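## Task

Get both plates into the gray tray so that each one rests flat on the tray floor and stays there without the robot holding it.

## Robot and tools

Robot: two arms, left_arm and right_arm. Each ends in a vacuum tool, not fingers. The cup point is the middle of the suction cup's rim, and the cup points along that point's own +z axis. About 7 cm back from the rim the tool widens, with its body and camera sticking out up to roughly 8 cm sideways, so keep clearance from tray walls and the other arm.

World frame (used in results): origin on the table surface midway between the arms, +x out over the table, +z up, and left_arm sits toward +y. The names left and right do not refer to sides of a camera picture. Printed cup point positions can be slightly wrong, more so when an arm reaches far.

Tools:

execute_actions(actions): actions is a list of actions. Each action is a table of at most 15 rows, and each row lasts one control step of 1/30 s; if fewer than 15 rows are given, the final row repeats until 15 steps pass. Every row is one flat list of 14 numbers covering both arms, each within [-1, 1]: left dx, dy, dz, rx, ry, rz, left suction, then right dx, dy, dz, rx, ry, rz, right suction. Send all 14 even when one arm is idle. The six motion numbers are an offset, not a pose: a target relative to where that cup point was measured when the action began (for a call's first action, the last pose a result reported), expressed in the cup point's own axes. All rows of an action refer to that same starting pose, not to the preceding row. Scale: 1.0 equals 0.6 m of travel or 180 degrees; rx, ry, rz form a single rotation vector. Suction is an absolute level, not an offset: 1 asks for full vacuum (about 55 kPa under ambient), fractions ask for part of it, and 0.05 or lower switches it off. It keeps its last value, so to leave a tool unchanged resend its current suction value; a 0 turns it off. An empty list only returns state and images.

move(target, speed, blocking): target is one row of 14 numbers laid out as above, again offsets in each cup point's own axes, counted from the pose in the latest result that showed one. Each cup point travels on a straight line toward its target and both arms finish together, in 0.5 to 10 s; anything longer is cut off at 10 s. speed is each path's peak in m/s, 0.002 to 0.5 (default 0.25); rotation is capped at twice that figure in rad/s. Paths do not avoid obstacles or the other arm, and the real hand can lag, drift, or overshoot speed, especially with a nearly straight arm. Suction values are applied at the start. blocking=false returns after 0.5 s while motion continues; until a result shows it ended, use wait or stop before any other motion. The result adds a move: line telling how it ended (done, off_target, moving, held, fault) plus limits: paced means the pose sent was clipped; held means a safety check paused steps, after which the arm may jump fast. Each cup point's remaining distance to its target is also given.

wait(seconds): 0 to 10; the robot keeps its last command, a running move continues, and it returns early when that move ends.

stop(): brakes a running move; braking needs distance, more when fast. Suction is unaffected.

zoom_image(camera, region): camera is cam_left_wrist or cam_right_wrist; region [x0, y0, x1, y1] in pixels of that 616x616 image, top-left origin, at most 504 by 504.

finished_scene(scene): pass the current scene's number once the goal holds on its own; it cannot be reversed, and its result reveals the next task.

Control behaviour: each step the commanded pose is limited to 70 mm and 16 degrees from the measured one, so large offsets take several actions; after an action the arm stops at its last clipped pose. Position is favoured over orientation when both cannot be met. Hand target lines show where the controller is currently driving each cup. A pose unreachable line names an arm whose command a clearance check altered or blocked. Between replies the robot keeps executing the last command. To hold an arm still, first command the offset back to its desired pose, then zeros.

Results: state line left_arm: … | right_arm: … gives end_effector_position (m) and end_effector_quat_wxyz in the world frame, plus joint positions and torques, suction_measured (reached vacuum) and part_present (becomes 1 at 0.50, drops to 0 below 0.45). Camera calibration uses fisheye OpenCV models; T_world_to_cam maps world to camera, and updated values appear when they change.

Gripping: the 29 mm rim must sit fully on a smooth flat patch of the plate; holes, seams, or the plate edge under it leak, leaving the reading near 0. A good seal settles within 0.15 of the command. Under vacuum the cup shortens, bringing the part up to about 10 mm nearer. To release, set the plate down resting on the tray floor, then switch suction off and lift at least 15 mm. A cup sealed on the table pins the tool until suction goes off.

Avoid: dropping or flinging plates, anything leaving the table (ends the scene), fast or deep presses into surfaces, arms colliding. Excess joint torque triggers a 10 s torque fault that skips the rest of the call. Long holding heats motors: MOTOR HOT from 60 °C, OVER-TEMPERATURE FAULT at 75 °C when the arm sags. Occasional disturbances may nudge loose items, so confirm plates lie flat before finishing. Quick, smooth, low-effort motion is preferred.

Each tool is called after ">>>" as name(argument=value, ...), one argument or row to a line, values as JSON.

## Session

>>> execute_actions(
  actions=[],
)

Scene clock: 0.00 s.
left_arm: end_effector_position=(+0.4847, +0.3322, +0.2070) suction_measured=0.00 part_present=0 end_effector_quat_wxyz=(-0.001, -0.285, +0.958, +0.000) | right_arm: end_effector_position=(+0.4078, -0.4269, +0.2076) suction_measured=0.00 part_present=0 end_effector_quat_wxyz=(+0.001, +0.323, +0.947, +0.000)
Joint positions: left_arm=[-0.054  0.433 -0.002  1.656  0.001  1.055 -2.672] | right_arm=[-0.053  0.433 -0.003  1.654  0.002  1.052  2.561]
Joint velocities: left_arm=[ 0.001  0.001  0.001 -0.     0.001 -0.    -0.   ] | right_arm=[-0.001 -0.     0.    -0.001  0.     0.001 -0.   ]
Joint torques (N m, as the joint torque sensors report them, + toward a larger angle): no reading
Hand target (left_arm): +0.485, +0.332, +0.207; -0.001, -0.285, +0.958, +0.000
Hand target (right_arm): +0.408, -0.427, +0.208; +0.001, +0.323, +0.947, +0.000

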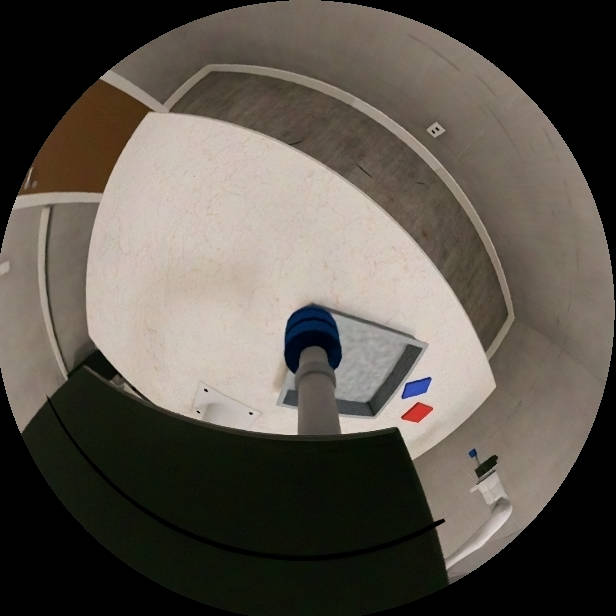

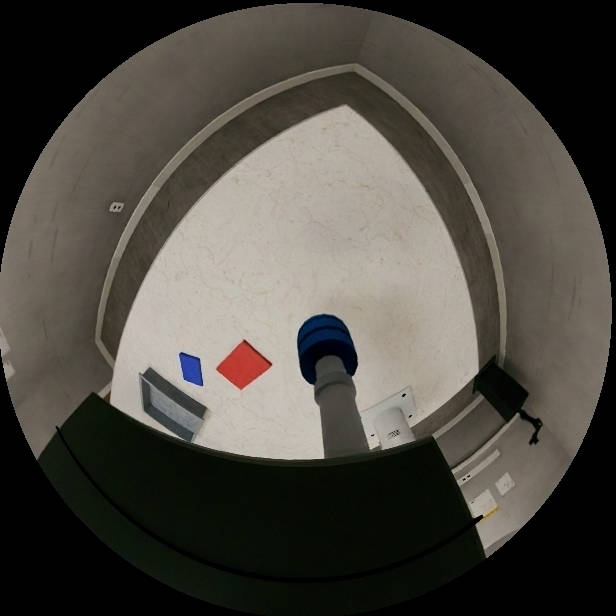

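>>> zoom_image(
  camera="cam_left_wrist",
  region=[260,280,460,440],
)

>>> zoom_image(
  camera="cam_right_wrist",
  region=[120,310,300,460],
)

Region (260, 280, 460, 440) of cam_left_wrist's 616x616 image, scaled by 2.520, with more detail than that image has; it fills the top 403 rows of this view, and the rest is white.

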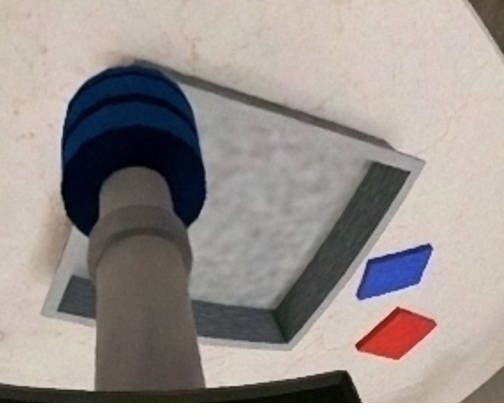

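Region (120, 310, 300, 460) of cam_right_wrist's 616x616 image, scaled by 2.800, with more detail than that image has.

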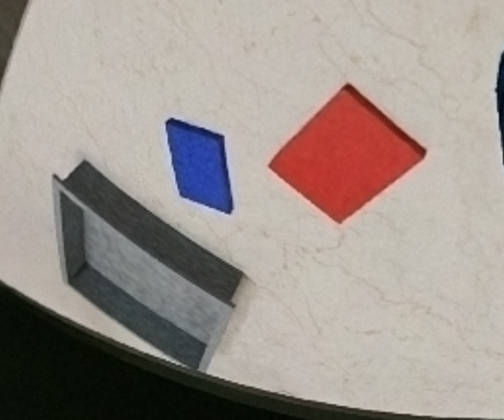

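>>> move(
  target=[0.445,-0.533,0.2,0,0,0,0,0,0,0.1,0,0,0,0],
  speed=0.4,
)

Scene clock: 10.83 s.
left_arm: end_effector_position=(+0.4355, -0.0808, +0.0870) suction_measured=0.00 part_present=0 end_effector_quat_wxyz=(-0.000, -0.285, +0.958, +0.001) | right_arm: end_effector_position=(+0.4078, -0.4268, +0.1475) suction_measured=0.00 part_present=0 end_effector_quat_wxyz=(+0.001, +0.323, +0.947, +0.000)
Joint positions: left_arm=[ 0.732  0.809  0.089  1.395 -0.08   0.944 -1.775] | right_arm=[-0.051  0.515 -0.006  1.744  0.004  0.881  2.559]
Joint velocities: left_arm=[ 0.002  0.002 -0.    -0.001 -0.001 -0.     0.001] | right_arm=[-0.003  0.    -0.001 -0.    -0.001 -0.     0.   ]
Joint torques (N m, as the joint torque sensors report them, + toward a larger angle): left_arm=[  0.34 -19.29   1.1   -6.32  -0.33   0.22   0.13] | right_arm=[  0.49 -15.05  -0.29  -5.91  -0.07   0.09   0.  ]
Hand target (left_arm): +0.435, -0.081, +0.087; -0.000, -0.285, +0.958, +0.002
Hand target (right_arm): +0.408, -0.427, +0.148; +0.001, +0.323, +0.947, +0.000
Off the commanded pose (left_arm): 0.001 m, 0 deg.
Off the commanded pose (right_arm): 0.000 m, 0 deg.
move: done; limits=paced
camera_calibration (this result's frames):
cam_left_wrist: T_world_to_cam=[[0.577182, -0.81659, 0.00646113, -0.31983], [-0.765493, -0.538277, 0.352531, 0.266694], [-0.284395, -0.208421, -0.935778, 0.292407], [0, 0, 0, 1]] pos_world=[0.471912, -0.0566716, 0.181677]
cam_right_wrist: T_world_to_cam=[[-0.63124, -0.775451, 0.0145759, -0.0659555], [-0.732658, 0.602361, 0.316819, 0.526296], [-0.254457, 0.189309, -0.948374, 0.426295], [0, 0, 0, 1]] pos_world=[0.452435, -0.448867, 0.238508]

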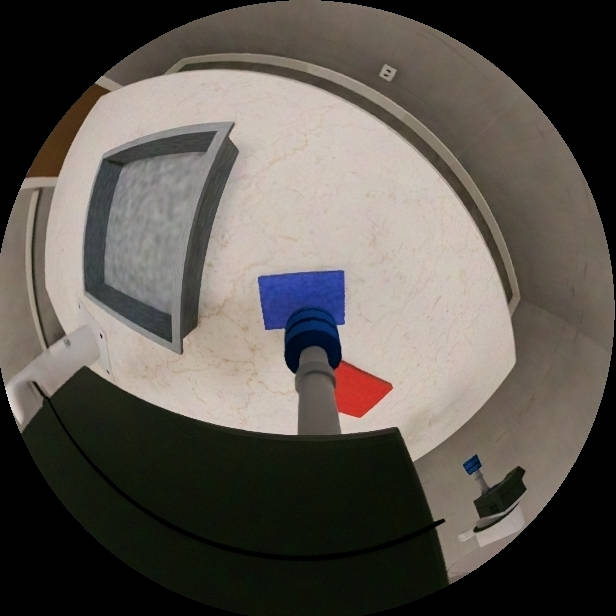

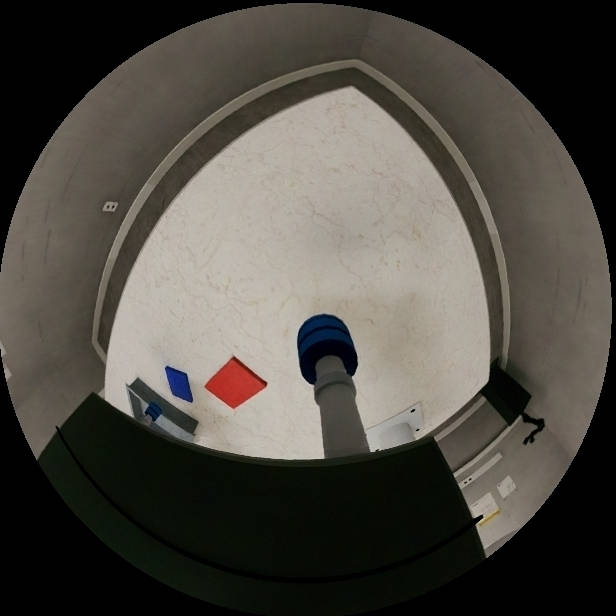

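>>> move(
  target=[0.006,0.007,0.105,0,0,0,0,0,0,0,0,0,0,0],
)

>>> move(
  target=[0,0,0.028,0,0,0,1,0,0,0,0,0,0,0],
  speed=0.03,
)

Scene clock: 13.40 s.
left_arm: end_effector_position=(+0.4303, -0.0792, +0.0242) suction_measured=0.00 part_present=0 end_effector_quat_wxyz=(-0.000, -0.285, +0.958, +0.001) | right_arm: end_effector_position=(+0.4078, -0.4268, +0.1475) suction_measured=0.00 part_present=0 end_effector_quat_wxyz=(+0.001, +0.323, +0.947, +0.000)
Joint positions: left_arm=[ 0.741  0.897  0.078  1.452 -0.087  0.798 -1.765] | right_arm=[-0.051  0.515 -0.006  1.744  0.004  0.881  2.559]
Joint velocities: left_arm=[-0.     0.004  0.    -0.    -0.    -0.001  0.   ] | right_arm=[-0.     0.     0.001 -0.001  0.    -0.    -0.001]
Joint torques (N m, as the joint torque sensors report them, + toward a larger angle): left_arm=[  0.59 -19.76   1.11  -5.32  -0.32   0.22   0.09] | right_arm=[  0.49 -15.2   -0.21  -5.77   0.06   0.06  -0.12]
Hand target (left_arm): +0.430, -0.079, +0.024; -0.000, -0.285, +0.958, +0.001
Hand target (right_arm): +0.408, -0.427, +0.148; +0.001, +0.323, +0.947, +0.000
Off the commanded pose (left_arm): 0.000 m, 0 deg.
Off the commanded pose (right_arm): 0.000 m, 0 deg.
move: done
camera_calibration (this result's frames):
cam_left_wrist: T_world_to_cam=[[0.577189, -0.816582, 0.00676406, -0.315123], [-0.765635, -0.53826, 0.352248, 0.285783], [-0.283998, -0.208492, -0.935882, 0.232339], [0, 0, 0, 1]] pos_world=[0.466675, -0.0550565, 0.118907]
cam_right_wrist: T_world_to_cam=[[-0.63124, -0.775451, 0.0145753, -0.0659549], [-0.732658, 0.602361, 0.316818, 0.526297], [-0.254456, 0.189309, -0.948374, 0.426294], [0, 0, 0, 1]] pos_world=[0.452436, -0.448867, 0.238508]

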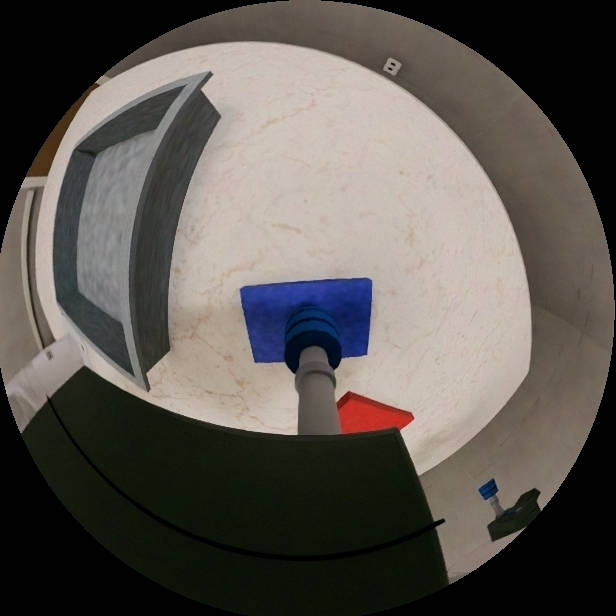

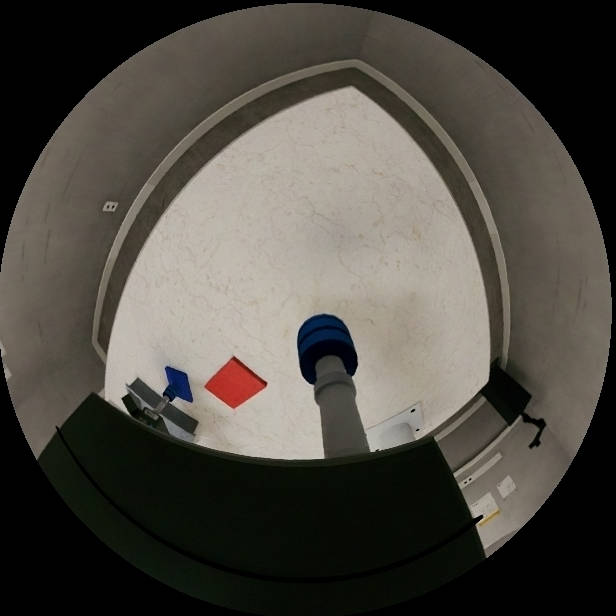

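Scene clock: 14.23 s.
left_arm: end_effector_position=(+0.4302, -0.0791, +0.0074) suction_measured=0.29 part_present=0 end_effector_quat_wxyz=(-0.000, -0.285, +0.958, +0.001) | right_arm: end_effector_position=(+0.4078, -0.4268, +0.1475) suction_measured=0.00 part_present=0 end_effector_quat_wxyz=(+0.001, +0.323, +0.947, +0.000)
Joint positions: left_arm=[ 0.742  0.926  0.075  1.456 -0.089  0.765 -1.764] | right_arm=[-0.051  0.515 -0.006  1.744  0.004  0.881  2.559]
Joint velocities: left_arm=[ 0.     0.002 -0.     0.    -0.001 -0.001  0.   ] | right_arm=[-0.    -0.     0.    -0.001 -0.    -0.    -0.001]
Joint torques (N m, as the joint torque sensors report them, + toward a larger angle): left_arm=[  0.57 -20.3    1.11  -5.37  -0.25   0.21   0.15] | right_arm=[  0.48 -15.17  -0.38  -5.82  -0.03  -0.01  -0.08]
Hand target (left_arm): +0.430, -0.079, +0.007; -0.000, -0.285, +0.958, +0.001
Hand target (right_arm): +0.408, -0.427, +0.148; +0.001, +0.323, +0.947, +0.000
Off the commanded pose (left_arm): 0.000 m, 0 deg.
Off the commanded pose (right_arm): 0.000 m, 0 deg.
move: done
camera_calibration (this result's frames):
cam_left_wrist: T_world_to_cam=[[0.577185, -0.816587, 0.00654828, -0.314905], [-0.765601, -0.538322, 0.352228, 0.291713], [-0.284099, -0.208314, -0.935891, 0.216633], [0, 0, 0, 1]] pos_world=[0.466639, -0.0549839, 0.102058]
cam_right_wrist: T_world_to_cam=[[-0.63124, -0.775451, 0.0145747, -0.0659545], [-0.732659, 0.602361, 0.316817, 0.526298], [-0.254455, 0.189309, -0.948375, 0.426294], [0, 0, 0, 1]] pos_world=[0.452436, -0.448867, 0.238508]

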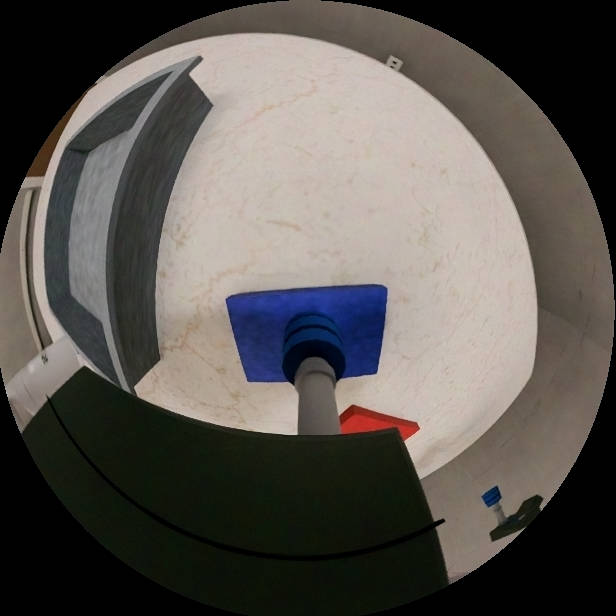

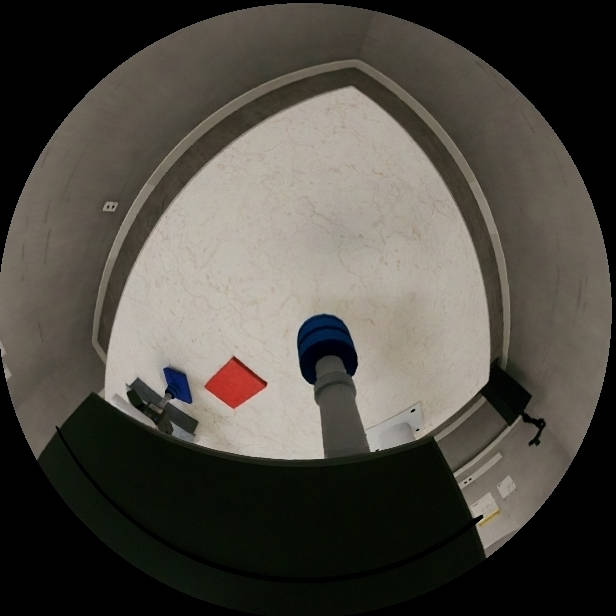

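>>> move(
  target=[0,0,-0.135,0,0,0,1,0,0,0,0,0,0,0],
  speed=0.2,
)

>>> move(
  target=[-0.238,0.382,0,0,0,0.11,1,0.275,0.238,0.15,0,0,0,0],
)

Scene clock: 16.97 s.
left_arm: end_effector_position=(+0.4302, -0.0792, +0.0881) suction_measured=0.98 part_present=1 end_effector_quat_wxyz=(-0.000, -0.285, +0.958, +0.001) | right_arm: end_effector_position=(+0.4078, -0.4268, +0.1475) suction_measured=0.00 part_present=0 end_effector_quat_wxyz=(+0.001, +0.323, +0.947, +0.000)
Joint positions: left_arm=[ 0.735  0.798  0.088  1.415 -0.08   0.935 -1.771] | right_arm=[-0.051  0.515 -0.006  1.744  0.004  0.881  2.559]
Joint velocities: left_arm=[-0.002 -0.005  0.    -0.001 -0.     0.001 -0.   ] | right_arm=[ 0.001 -0.     0.001  0.001  0.001 -0.     0.   ]
Joint torques (N m, as the joint torque sensors report them, + toward a larger angle): left_arm=[  0.44 -19.17   1.09  -6.18  -0.25   0.29   0.14] | right_arm=[  0.52 -15.24  -0.09  -5.84   0.     0.08  -0.09]
Hand target (left_arm): +0.430, -0.079, +0.088; -0.000, -0.285, +0.958, +0.001
Hand target (right_arm): +0.408, -0.427, +0.148; +0.001, +0.323, +0.947, +0.000
Off the commanded pose (left_arm): 0.000 m, 0 deg.
Off the commanded pose (right_arm): 0.000 m, 0 deg.
move: done
camera_calibration (this result's frames):
cam_left_wrist: T_world_to_cam=[[0.577231, -0.816557, 0.00625874, -0.315425], [-0.765411, -0.538373, 0.352563, 0.263033], [-0.284518, -0.208301, -0.935767, 0.292372], [0, 0, 0, 1]] pos_world=[0.466587, -0.0550511, 0.182831]
cam_right_wrist: T_world_to_cam=[[-0.63124, -0.775451, 0.0145742, -0.0659539], [-0.732659, 0.602361, 0.316816, 0.526299], [-0.254454, 0.189309, -0.948375, 0.426294], [0, 0, 0, 1]] pos_world=[0.452437, -0.448867, 0.238508]

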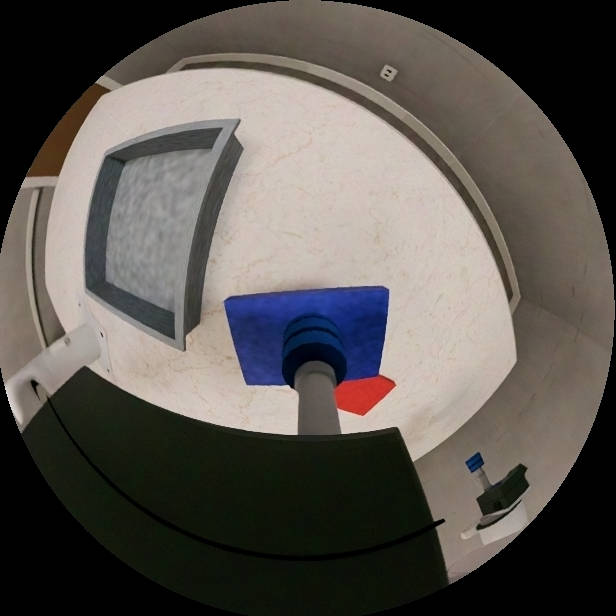

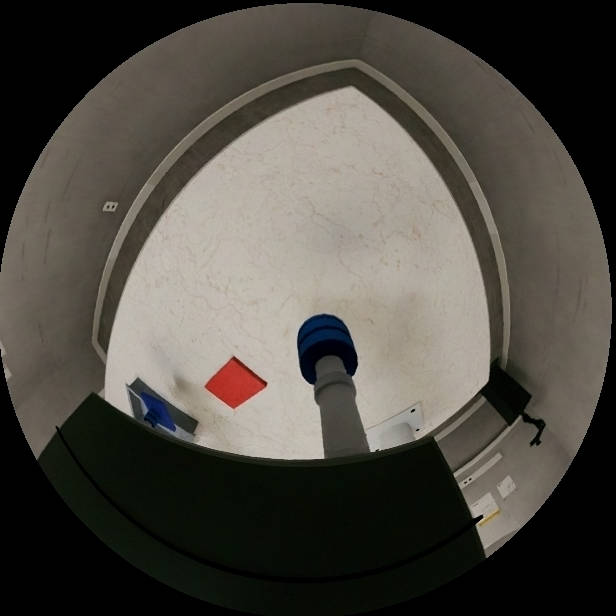

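Scene clock: 18.67 s.
left_arm: end_effector_position=(+0.4245, +0.1904, +0.0882) suction_measured=0.99 part_present=1 end_effector_quat_wxyz=(-0.001, -0.116, +0.993, +0.001) | right_arm: end_effector_position=(+0.3643, -0.2121, +0.0574) suction_measured=0.00 part_present=0 end_effector_quat_wxyz=(+0.001, +0.323, +0.947, +0.001)
Joint positions: left_arm=[ 0.166  0.552  0.169  1.96  -0.148  0.644 -2.532] | right_arm=[-0.544  0.646 -0.018  1.894  0.018  0.599  2.045]
Joint velocities: left_arm=[-0.005 -0.001 -0.001 -0.001  0.002  0.    -0.002] | right_arm=[-0.001  0.001 -0.    -0.002  0.001 -0.    -0.001]
Joint torques (N m, as the joint torque sensors report them, + toward a larger angle): left_arm=[  0.38 -14.07   1.16  -4.54  -0.14   0.17   0.21] | right_arm=[  0.21 -15.69  -0.14  -4.13   0.     0.03  -0.21]
Hand target (left_arm): +0.425, +0.191, +0.088; -0.001, -0.116, +0.993, +0.001
Hand target (right_arm): +0.364, -0.212, +0.057; +0.001, +0.322, +0.947, +0.001
Off the commanded pose (left_arm): 0.001 m, 0 deg.
Off the commanded pose (right_arm): 0.001 m, 0 deg.
move: done
camera_calibration (this result's frames):
cam_left_wrist: T_world_to_cam=[[0.266371, -0.963844, 0.00714876, 0.0678878], [-0.901781, -0.246586, 0.354945, 0.405981], [-0.340349, -0.100994, -0.93486, 0.350185], [0, 0, 0, 1]] pos_world=[0.467208, 0.200909, 0.182788]
cam_right_wrist: T_world_to_cam=[[-0.631327, -0.775401, 0.0133839, 0.0744702], [-0.732457, 0.601856, 0.31824, 0.393412], [-0.254819, 0.191111, -0.947916, 0.289631], [0, 0, 0, 1]] pos_world=[0.408976, -0.234384, 0.14835]

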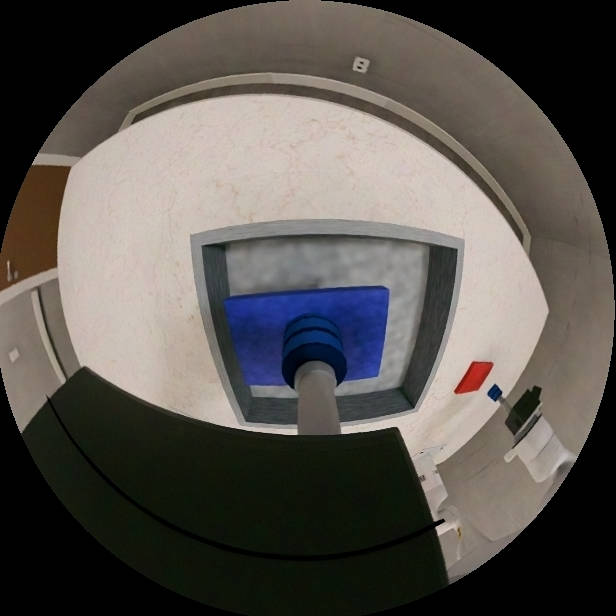

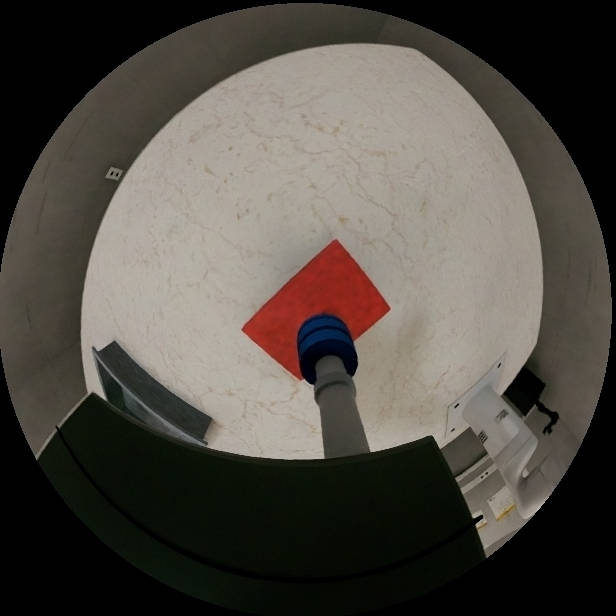

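>>> move(
  target=[-0.008,0,0.115,0,0,0,1,0.008,0.004,0.062,0,0,0,0],
  speed=0.15,
)

>>> move(
  target=[0,0,0.021,0,0,0,1,0,0,0.023,0,0,0,1],
  speed=0.025,
)

Scene clock: 21.03 s.
left_arm: end_effector_position=(+0.4293, +0.1916, +0.0194) suction_measured=0.98 part_present=1 end_effector_quat_wxyz=(-0.001, -0.116, +0.993, +0.001) | right_arm: end_effector_position=(+0.3620, -0.2072, +0.0203) suction_measured=0.00 part_present=0 end_effector_quat_wxyz=(+0.001, +0.323, +0.947, +0.001)
Joint positions: left_arm=[ 0.194  0.708  0.125  1.986 -0.186  0.46  -2.505] | right_arm=[-0.557  0.725 -0.016  1.913  0.02   0.501  2.031]
Joint velocities: left_arm=[ 0.001  0.006 -0.001 -0.    -0.001 -0.     0.   ] | right_arm=[ 0.     0.002 -0.001  0.002  0.001 -0.    -0.001]
Joint torques (N m, as the joint torque sensors report them, + toward a larger angle): left_arm=[  0.52 -15.24   1.24  -3.48  -0.26   0.25   0.1 ] | right_arm=[  0.41 -16.1   -0.11  -3.57  -0.07   0.19  -0.23]
Hand target (left_arm): +0.429, +0.192, +0.019; -0.001, -0.116, +0.993, +0.001
Hand target (right_arm): +0.362, -0.207, +0.020; +0.000, +0.323, +0.947, +0.001
Off the commanded pose (left_arm): 0.000 m, 0 deg.
Off the commanded pose (right_arm): 0.000 m, 0 deg.
move: done
camera_calibration (this result's frames):
cam_left_wrist: T_world_to_cam=[[0.266419, -0.963832, 0.00699757, 0.0683067], [-0.902016, -0.24676, 0.354227, 0.435183], [-0.339689, -0.100685, -0.935133, 0.287317], [0, 0, 0, 1]] pos_world=[0.471942, 0.20215, 0.114048]
cam_right_wrist: T_world_to_cam=[[-0.631407, -0.775343, 0.0130024, 0.0773974], [-0.732411, 0.601786, 0.318478, 0.400522], [-0.254754, 0.191566, -0.947841, 0.252941], [0, 0, 0, 1]] pos_world=[0.406654, -0.229474, 0.111184]

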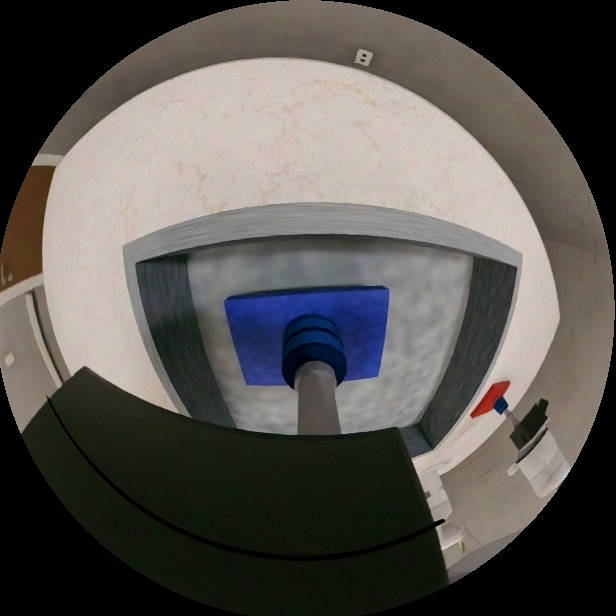

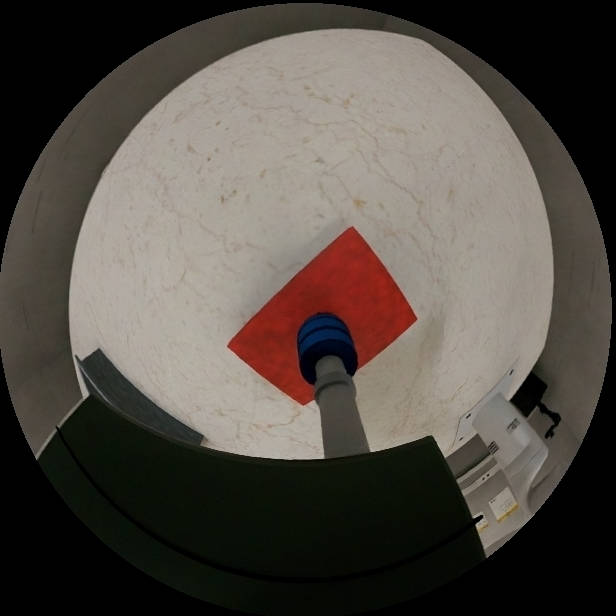

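Scene clock: 21.83 s.
left_arm: end_effector_position=(+0.4294, +0.1917, +0.0070) suction_measured=0.99 part_present=1 end_effector_quat_wxyz=(-0.001, -0.116, +0.993, +0.001) | right_arm: end_effector_position=(+0.3619, -0.2072, +0.0064) suction_measured=0.58 part_present=1 end_effector_quat_wxyz=(+0.000, +0.323, +0.947, +0.001)
Joint positions: left_arm=[ 0.2    0.737  0.116  1.989 -0.192  0.427 -2.5  ] | right_arm=[-0.558  0.756 -0.016  1.917  0.021  0.466  2.03 ]
Joint velocities: left_arm=[ 0.     0.002  0.     0.    -0.001 -0.001  0.   ] | right_arm=[ 0.     0.001 -0.     0.    -0.    -0.     0.   ]
Joint torques (N m, as the joint torque sensors report them, + toward a larger angle): left_arm=[  0.53 -15.5    1.2   -3.07  -0.21   0.15   0.12] | right_arm=[  0.46 -16.83  -0.26  -3.39  -0.09   0.08  -0.16]
Hand target (left_arm): +0.429, +0.192, +0.007; -0.001, -0.116, +0.993, +0.001
Hand target (right_arm): +0.362, -0.207, +0.006; +0.000, +0.323, +0.947, +0.001
Off the commanded pose (left_arm): 0.000 m, 0 deg.
Off the commanded pose (right_arm): 0.000 m, 0 deg.
move: done
camera_calibration (this result's frames):
cam_left_wrist: T_world_to_cam=[[0.266471, -0.963817, 0.00703482, 0.0683922], [-0.902103, -0.246825, 0.35396, 0.439741], [-0.339416, -0.100666, -0.935234, 0.275564], [0, 0, 0, 1]] pos_world=[0.471998, 0.202197, 0.101585]
cam_right_wrist: T_world_to_cam=[[-0.63143, -0.775322, 0.0130946, 0.0775375], [-0.732324, 0.601793, 0.318664, 0.404835], [-0.254947, 0.191624, -0.947777, 0.239877], [0, 0, 0, 1]] pos_world=[0.406586, -0.229477, 0.0973283]

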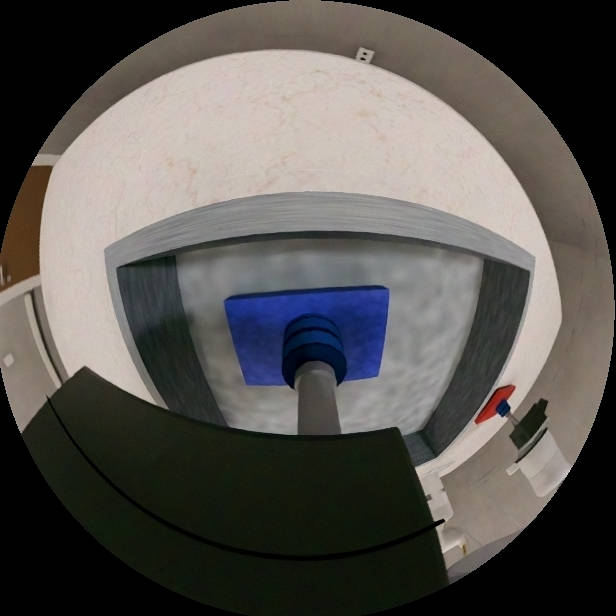

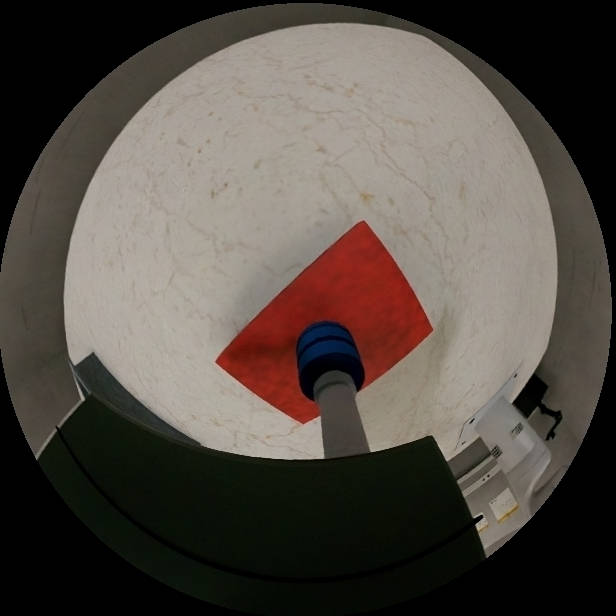

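>>> execute_actions(
  actions=[
    [[0,0,0.006,0,0,0,1,0,0,0,0,0,0,1]],
  ],
)

Scene clock: 23.30 s.
left_arm: end_effector_position=(+0.4294, +0.1917, +0.0034) suction_measured=0.98 part_present=1 end_effector_quat_wxyz=(-0.001, -0.116, +0.993, +0.001) | right_arm: end_effector_position=(+0.3619, -0.2072, +0.0064) suction_measured=0.96 part_present=1 end_effector_quat_wxyz=(+0.000, +0.323, +0.947, +0.001)
Joint positions: left_arm=[ 0.202  0.746  0.113  1.99  -0.193  0.418 -2.499] | right_arm=[-0.558  0.756 -0.016  1.917  0.021  0.466  2.03 ]
Joint velocities: left_arm=[ 0.001 -0.     0.001 -0.     0.001 -0.    -0.   ] | right_arm=[-0.001 -0.    -0.001  0.     0.    -0.    -0.   ]
Joint torques (N m, as the joint torque sensors report them, + toward a larger angle): left_arm=[  0.38 -15.38   1.17  -3.06  -0.27   0.21   0.12] | right_arm=[  0.41 -16.67  -0.22  -3.34   0.03   0.12  -0.12]
Hand target (left_arm): +0.429, +0.192, +0.003; -0.001, -0.116, +0.993, +0.001
Hand target (right_arm): +0.362, -0.207, +0.006; +0.000, +0.323, +0.947, +0.001
Off the commanded pose (left_arm): 0.000 m, 0 deg.
Off the commanded pose (right_arm): 0.000 m, 0 deg.
camera_calibration (this result's frames):
cam_left_wrist: T_world_to_cam=[[0.266476, -0.963816, 0.00703645, 0.0684198], [-0.902121, -0.246835, 0.353907, 0.441036], [-0.339364, -0.100655, -0.935254, 0.272197], [0, 0, 0, 1]] pos_world=[0.47201, 0.202205, 0.0980063]
cam_right_wrist: T_world_to_cam=[[-0.63143, -0.775323, 0.0130884, 0.0775402], [-0.732326, 0.601792, 0.31866, 0.404837], [-0.254941, 0.191627, -0.947779, 0.239876], [0, 0, 0, 1]] pos_world=[0.406588, -0.229476, 0.0973293]

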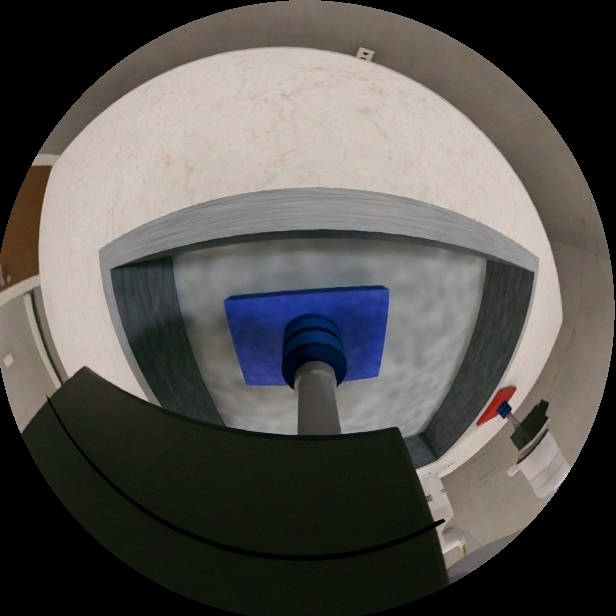

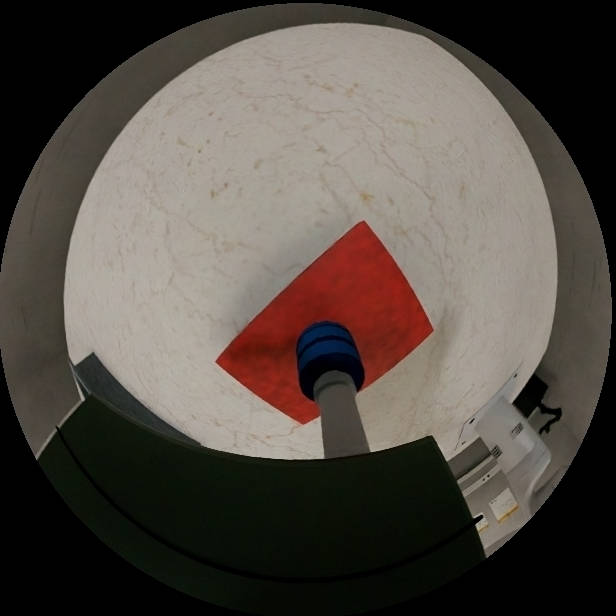

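>>> execute_actions(
  actions=[
    [[0,0,0.003,0,0,0,1,0,0,0,0,0,0,1],[0,0,0.003,0,0,0,1,0,0,0,0,0,0,1],[0,0,0.003,0,0,0,1,0,0,0,0,0,0,1],[0,0,0.003,0,0,0,1,0,0,0,0,0,0,1],[0,0,0.003,0,0,0,0,0,0,0,0,0,0,1]],
  ],
)

>>> wait(
  seconds=0.5,
)

>>> move(
  target=[0,0,-0.15,0,0,0,0,0,0,-0.135,0,0,0,1],
)

>>> move(
  target=[-0.08,0.45,-0.1,0,0,0,0,0.308,0.408,0,0,0,-0.075,1],
)

Scene clock: 28.67 s.
left_arm: end_effector_position=(+0.4300, +0.1915, +0.0028) suction_measured=0.00 part_present=0 end_effector_quat_wxyz=(+0.000, -0.116, +0.993, +0.001) | right_arm: end_effector_position=(+0.3619, -0.2072, +0.0064) suction_measured=0.99 part_present=1 end_effector_quat_wxyz=(+0.000, +0.323, +0.947, +0.001)
Joint positions: left_arm=[ 0.203  0.747  0.112  1.99  -0.194  0.414 -2.499] | right_arm=[-0.558  0.756 -0.016  1.917  0.021  0.466  2.03 ]
Joint velocities: left_arm=[ 0.001  0.     0.001  0.     0.001 -0.    -0.   ] | right_arm=[-0.    -0.     0.001 -0.001 -0.    -0.     0.002]
Joint torques (N m, as the joint torque sensors report them, + toward a larger angle): left_arm=[  0.45 -13.24   0.93  -2.95  -0.31  -0.09   0.21] | right_arm=[  0.43 -16.59  -0.21  -3.52  -0.06  -0.06  -0.2 ]
Hand target (left_arm): +0.429, +0.192, +0.002; -0.001, -0.116, +0.993, +0.001
Hand target (right_arm): +0.362, -0.207, +0.006; +0.000, +0.323, +0.947, +0.001
Off the commanded pose (left_arm): 0.001 m, 0 deg.
Off the commanded pose (right_arm): 0.000 m, 0 deg.
camera_calibration (this result's frames):
cam_left_wrist: T_world_to_cam=[[0.26629, -0.96386, 0.00796915, 0.0681633], [-0.902957, -0.246554, 0.351966, 0.442068], [-0.337281, -0.100921, -0.935979, 0.270982], [0, 0, 0, 1]] pos_world=[0.472414, 0.202041, 0.0974973]
cam_right_wrist: T_world_to_cam=[[-0.63143, -0.775323, 0.013082, 0.0775431], [-0.732328, 0.601791, 0.318657, 0.404839], [-0.254935, 0.191629, -0.94778, 0.239876], [0, 0, 0, 1]] pos_world=[0.406591, -0.229475, 0.0973305]

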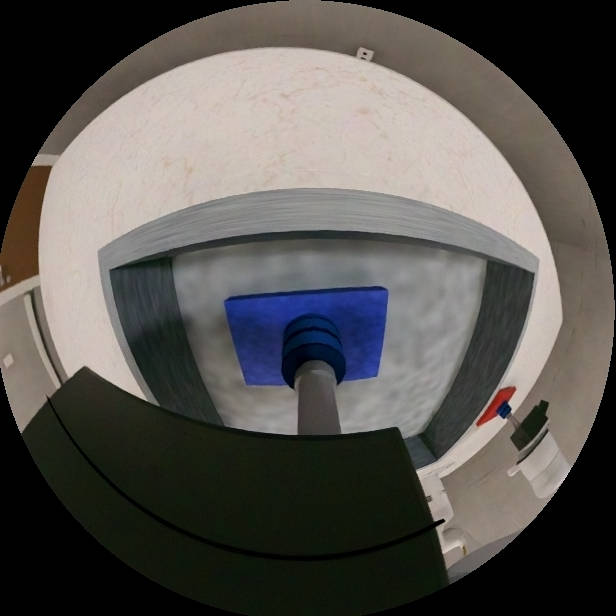

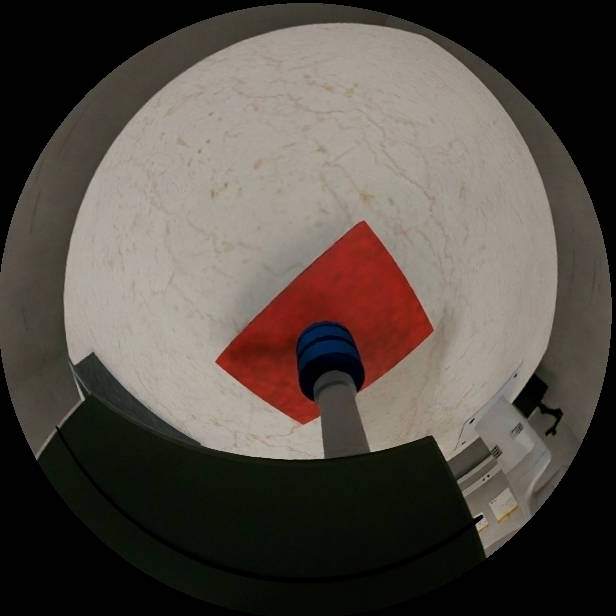

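Scene clock: 29.17 s.
left_arm: end_effector_position=(+0.4300, +0.1915, +0.0028) suction_measured=0.00 part_present=0 end_effector_quat_wxyz=(+0.000, -0.116, +0.993, +0.001) | right_arm: end_effector_position=(+0.3619, -0.2072, +0.0064) suction_measured=0.98 part_present=1 end_effector_quat_wxyz=(+0.000, +0.323, +0.947, +0.001)
Joint positions: left_arm=[ 0.203  0.747  0.112  1.99  -0.194  0.414 -2.499] | right_arm=[-0.558  0.756 -0.016  1.917  0.021  0.466  2.03 ]
Joint velocities: left_arm=[ 0.     0.001 -0.    -0.     0.001  0.     0.   ] | right_arm=[-0.001 -0.    -0.    -0.002  0.     0.001 -0.002]
Joint torques (N m, as the joint torque sensors report them, + toward a larger angle): left_arm=[  0.43 -13.23   0.89  -2.95  -0.32  -0.18   0.22] | right_arm=[  0.35 -16.6   -0.12  -3.54  -0.02  -0.05  -0.19]
Hand target (left_arm): +0.429, +0.192, +0.002; -0.001, -0.116, +0.993, +0.001
Hand target (right_arm): +0.362, -0.207, +0.006; +0.000, +0.323, +0.947, +0.001
Off the commanded pose (left_arm): 0.001 m, 0 deg.
Off the commanded pose (right_arm): 0.000 m, 0 deg.
wait: 0.50 s; at rest by 0.17 s
camera_calibration (this result's frames):
cam_left_wrist: T_world_to_cam=[[0.266286, -0.963861, 0.00797355, 0.0681643], [-0.902964, -0.24655, 0.351949, 0.442068], [-0.337264, -0.100919, -0.935985, 0.270985], [0, 0, 0, 1]] pos_world=[0.472414, 0.20204, 0.0975087]
cam_right_wrist: T_world_to_cam=[[-0.63143, -0.775323, 0.0130822, 0.0775429], [-0.732328, 0.601791, 0.318657, 0.404839], [-0.254935, 0.191629, -0.94778, 0.239876], [0, 0, 0, 1]] pos_world=[0.406591, -0.229475, 0.0973304]

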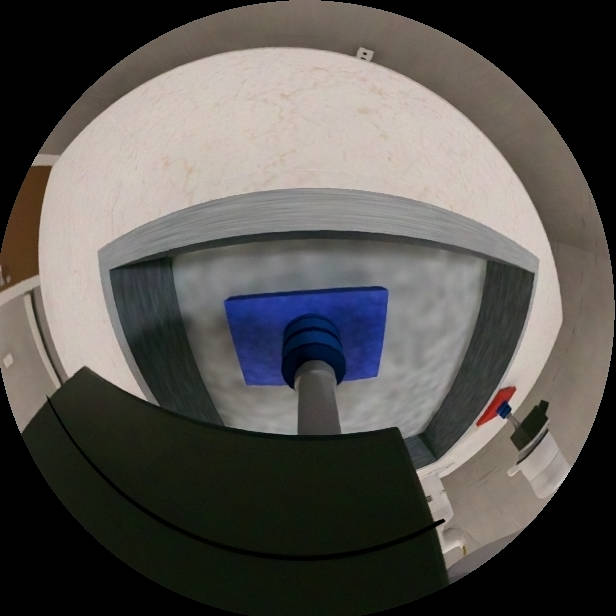

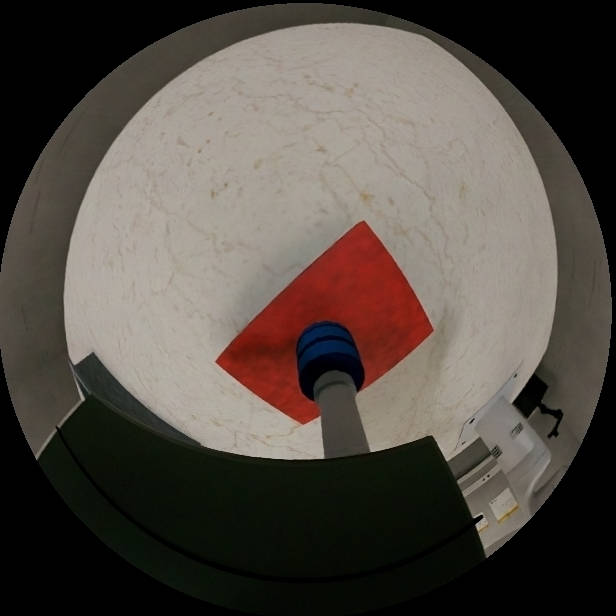

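Scene clock: 30.07 s.
left_arm: end_effector_position=(+0.4297, +0.1913, +0.0926) suction_measured=0.00 part_present=0 end_effector_quat_wxyz=(-0.000, -0.116, +0.993, +0.000) | right_arm: end_effector_position=(+0.3619, -0.2074, +0.0874) suction_measured=0.99 part_present=1 end_effector_quat_wxyz=(+0.001, +0.323, +0.947, +0.001)
Joint positions: left_arm=[ 0.16   0.549  0.171  1.943 -0.146  0.661 -2.54 ] | right_arm=[-0.557  0.586 -0.017  1.874  0.014  0.68   2.036]
Joint velocities: left_arm=[-0.001 -0.007 -0.001 -0.001 -0.001  0.    -0.001] | right_arm=[-0.    -0.004 -0.     0.001  0.001  0.001 -0.   ]
Joint torques (N m, as the joint torque sensors report them, + toward a larger angle): left_arm=[  0.56 -13.47   1.18  -4.63  -0.34   0.28   0.17] | right_arm=[  0.36 -15.88  -0.14  -4.79  -0.1   -0.02  -0.18]
Hand target (left_arm): +0.430, +0.191, +0.093; +0.000, -0.116, +0.993, +0.000
Hand target (right_arm): +0.362, -0.207, +0.088; +0.001, +0.323, +0.947, +0.001
Off the commanded pose (left_arm): 0.000 m, 0 deg.
Off the commanded pose (right_arm): 0.000 m, 0 deg.
move: done
camera_calibration (this result's frames):
cam_left_wrist: T_world_to_cam=[[0.266234, -0.963873, 0.0082848, 0.0673487], [-0.902735, -0.246316, 0.352701, 0.409874], [-0.337918, -0.10138, -0.935699, 0.355238], [0, 0, 0, 1]] pos_world=[0.472119, 0.201888, 0.187275]
cam_right_wrist: T_world_to_cam=[[-0.631343, -0.775381, 0.0138028, 0.0761772], [-0.732379, 0.601993, 0.31816, 0.379292], [-0.255005, 0.190759, -0.947936, 0.316511], [0, 0, 0, 1]] pos_world=[0.406591, -0.229642, 0.178305]

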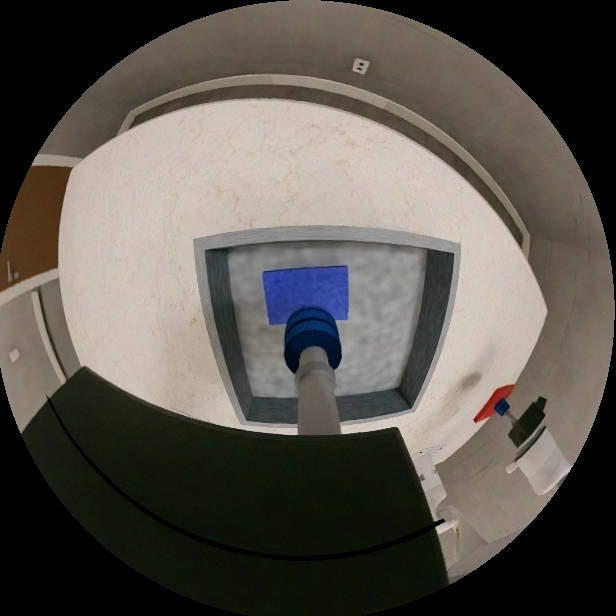

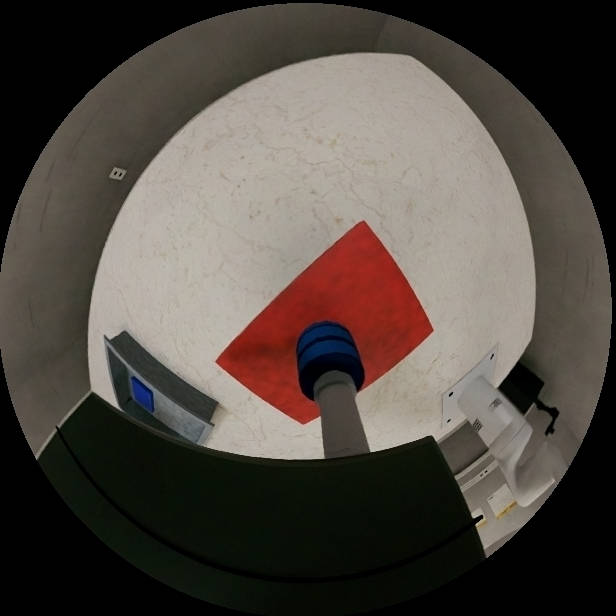

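Scene clock: 31.83 s.
left_arm: end_effector_position=(+0.4146, +0.4644, +0.1525) suction_measured=0.00 part_present=0 end_effector_quat_wxyz=(-0.000, -0.116, +0.993, -0.001) | right_arm: end_effector_position=(+0.3651, +0.0993, +0.0880) suction_measured=0.98 part_present=1 end_effector_quat_wxyz=(+0.000, +0.210, +0.978, +0.002)
Joint positions: left_arm=[-0.516  0.434  0.159  1.879 -0.088  0.836 -3.275] | right_arm=[-1.     0.929 -0.063  1.12   0.055  1.091  1.789]
Joint velocities: left_arm=[-0.003  0.002 -0.003  0.     0.002  0.    -0.002] | right_arm=[-0.     0.01   0.001 -0.005  0.     0.003 -0.   ]
Joint torques (N m, as the joint torque sensors report them, + toward a larger angle): left_arm=[  0.46 -13.25   1.1   -5.67  -0.39   0.18   0.12] | right_arm=[  0.38 -22.63  -0.43  -6.89  -0.07   0.04  -0.17]
Hand target (left_arm): +0.414, +0.465, +0.152; -0.000, -0.116, +0.993, -0.001
Hand target (right_arm): +0.365, +0.099, +0.087; +0.000, +0.210, +0.978, +0.001
Off the commanded pose (left_arm): 0.001 m, 0 deg.
Off the commanded pose (right_arm): 0.000 m, 0 deg.
move: done
camera_calibration (this result's frames):
cam_left_wrist: T_world_to_cam=[[0.26573, -0.96399, 0.0105555, 0.334025], [-0.902858, -0.24501, 0.353296, 0.441731], [-0.337987, -0.103412, -0.935452, 0.434802], [0, 0, 0, 1]] pos_world=[0.457017, 0.475189, 0.247149]
cam_right_wrist: T_world_to_cam=[[-0.434444, -0.900609, 0.0127305, 0.256613], [-0.851919, 0.415463, 0.318785, 0.258919], [-0.29239, 0.127649, -0.947742, 0.27928], [0, 0, 0, 1]] pos_world=[0.41372, 0.087887, 0.178879]

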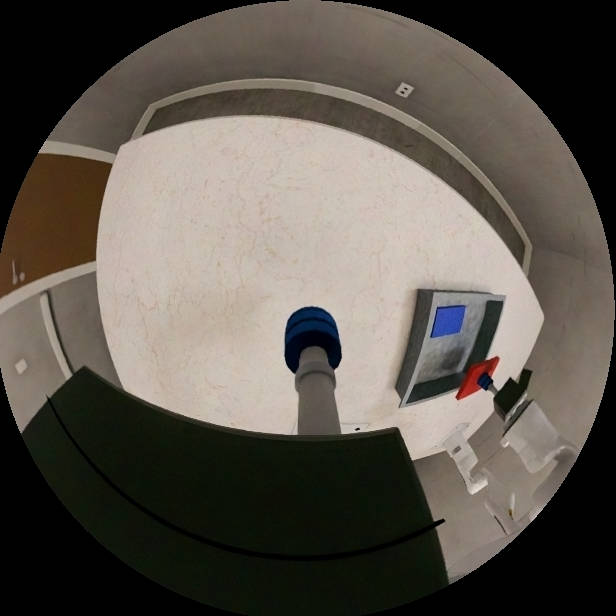

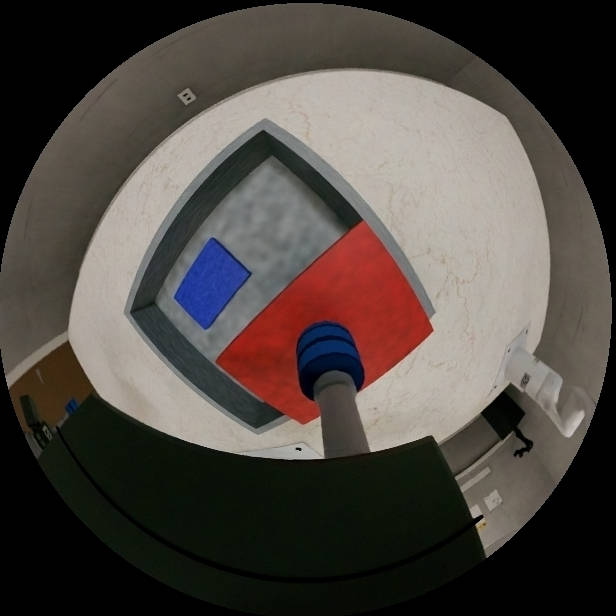

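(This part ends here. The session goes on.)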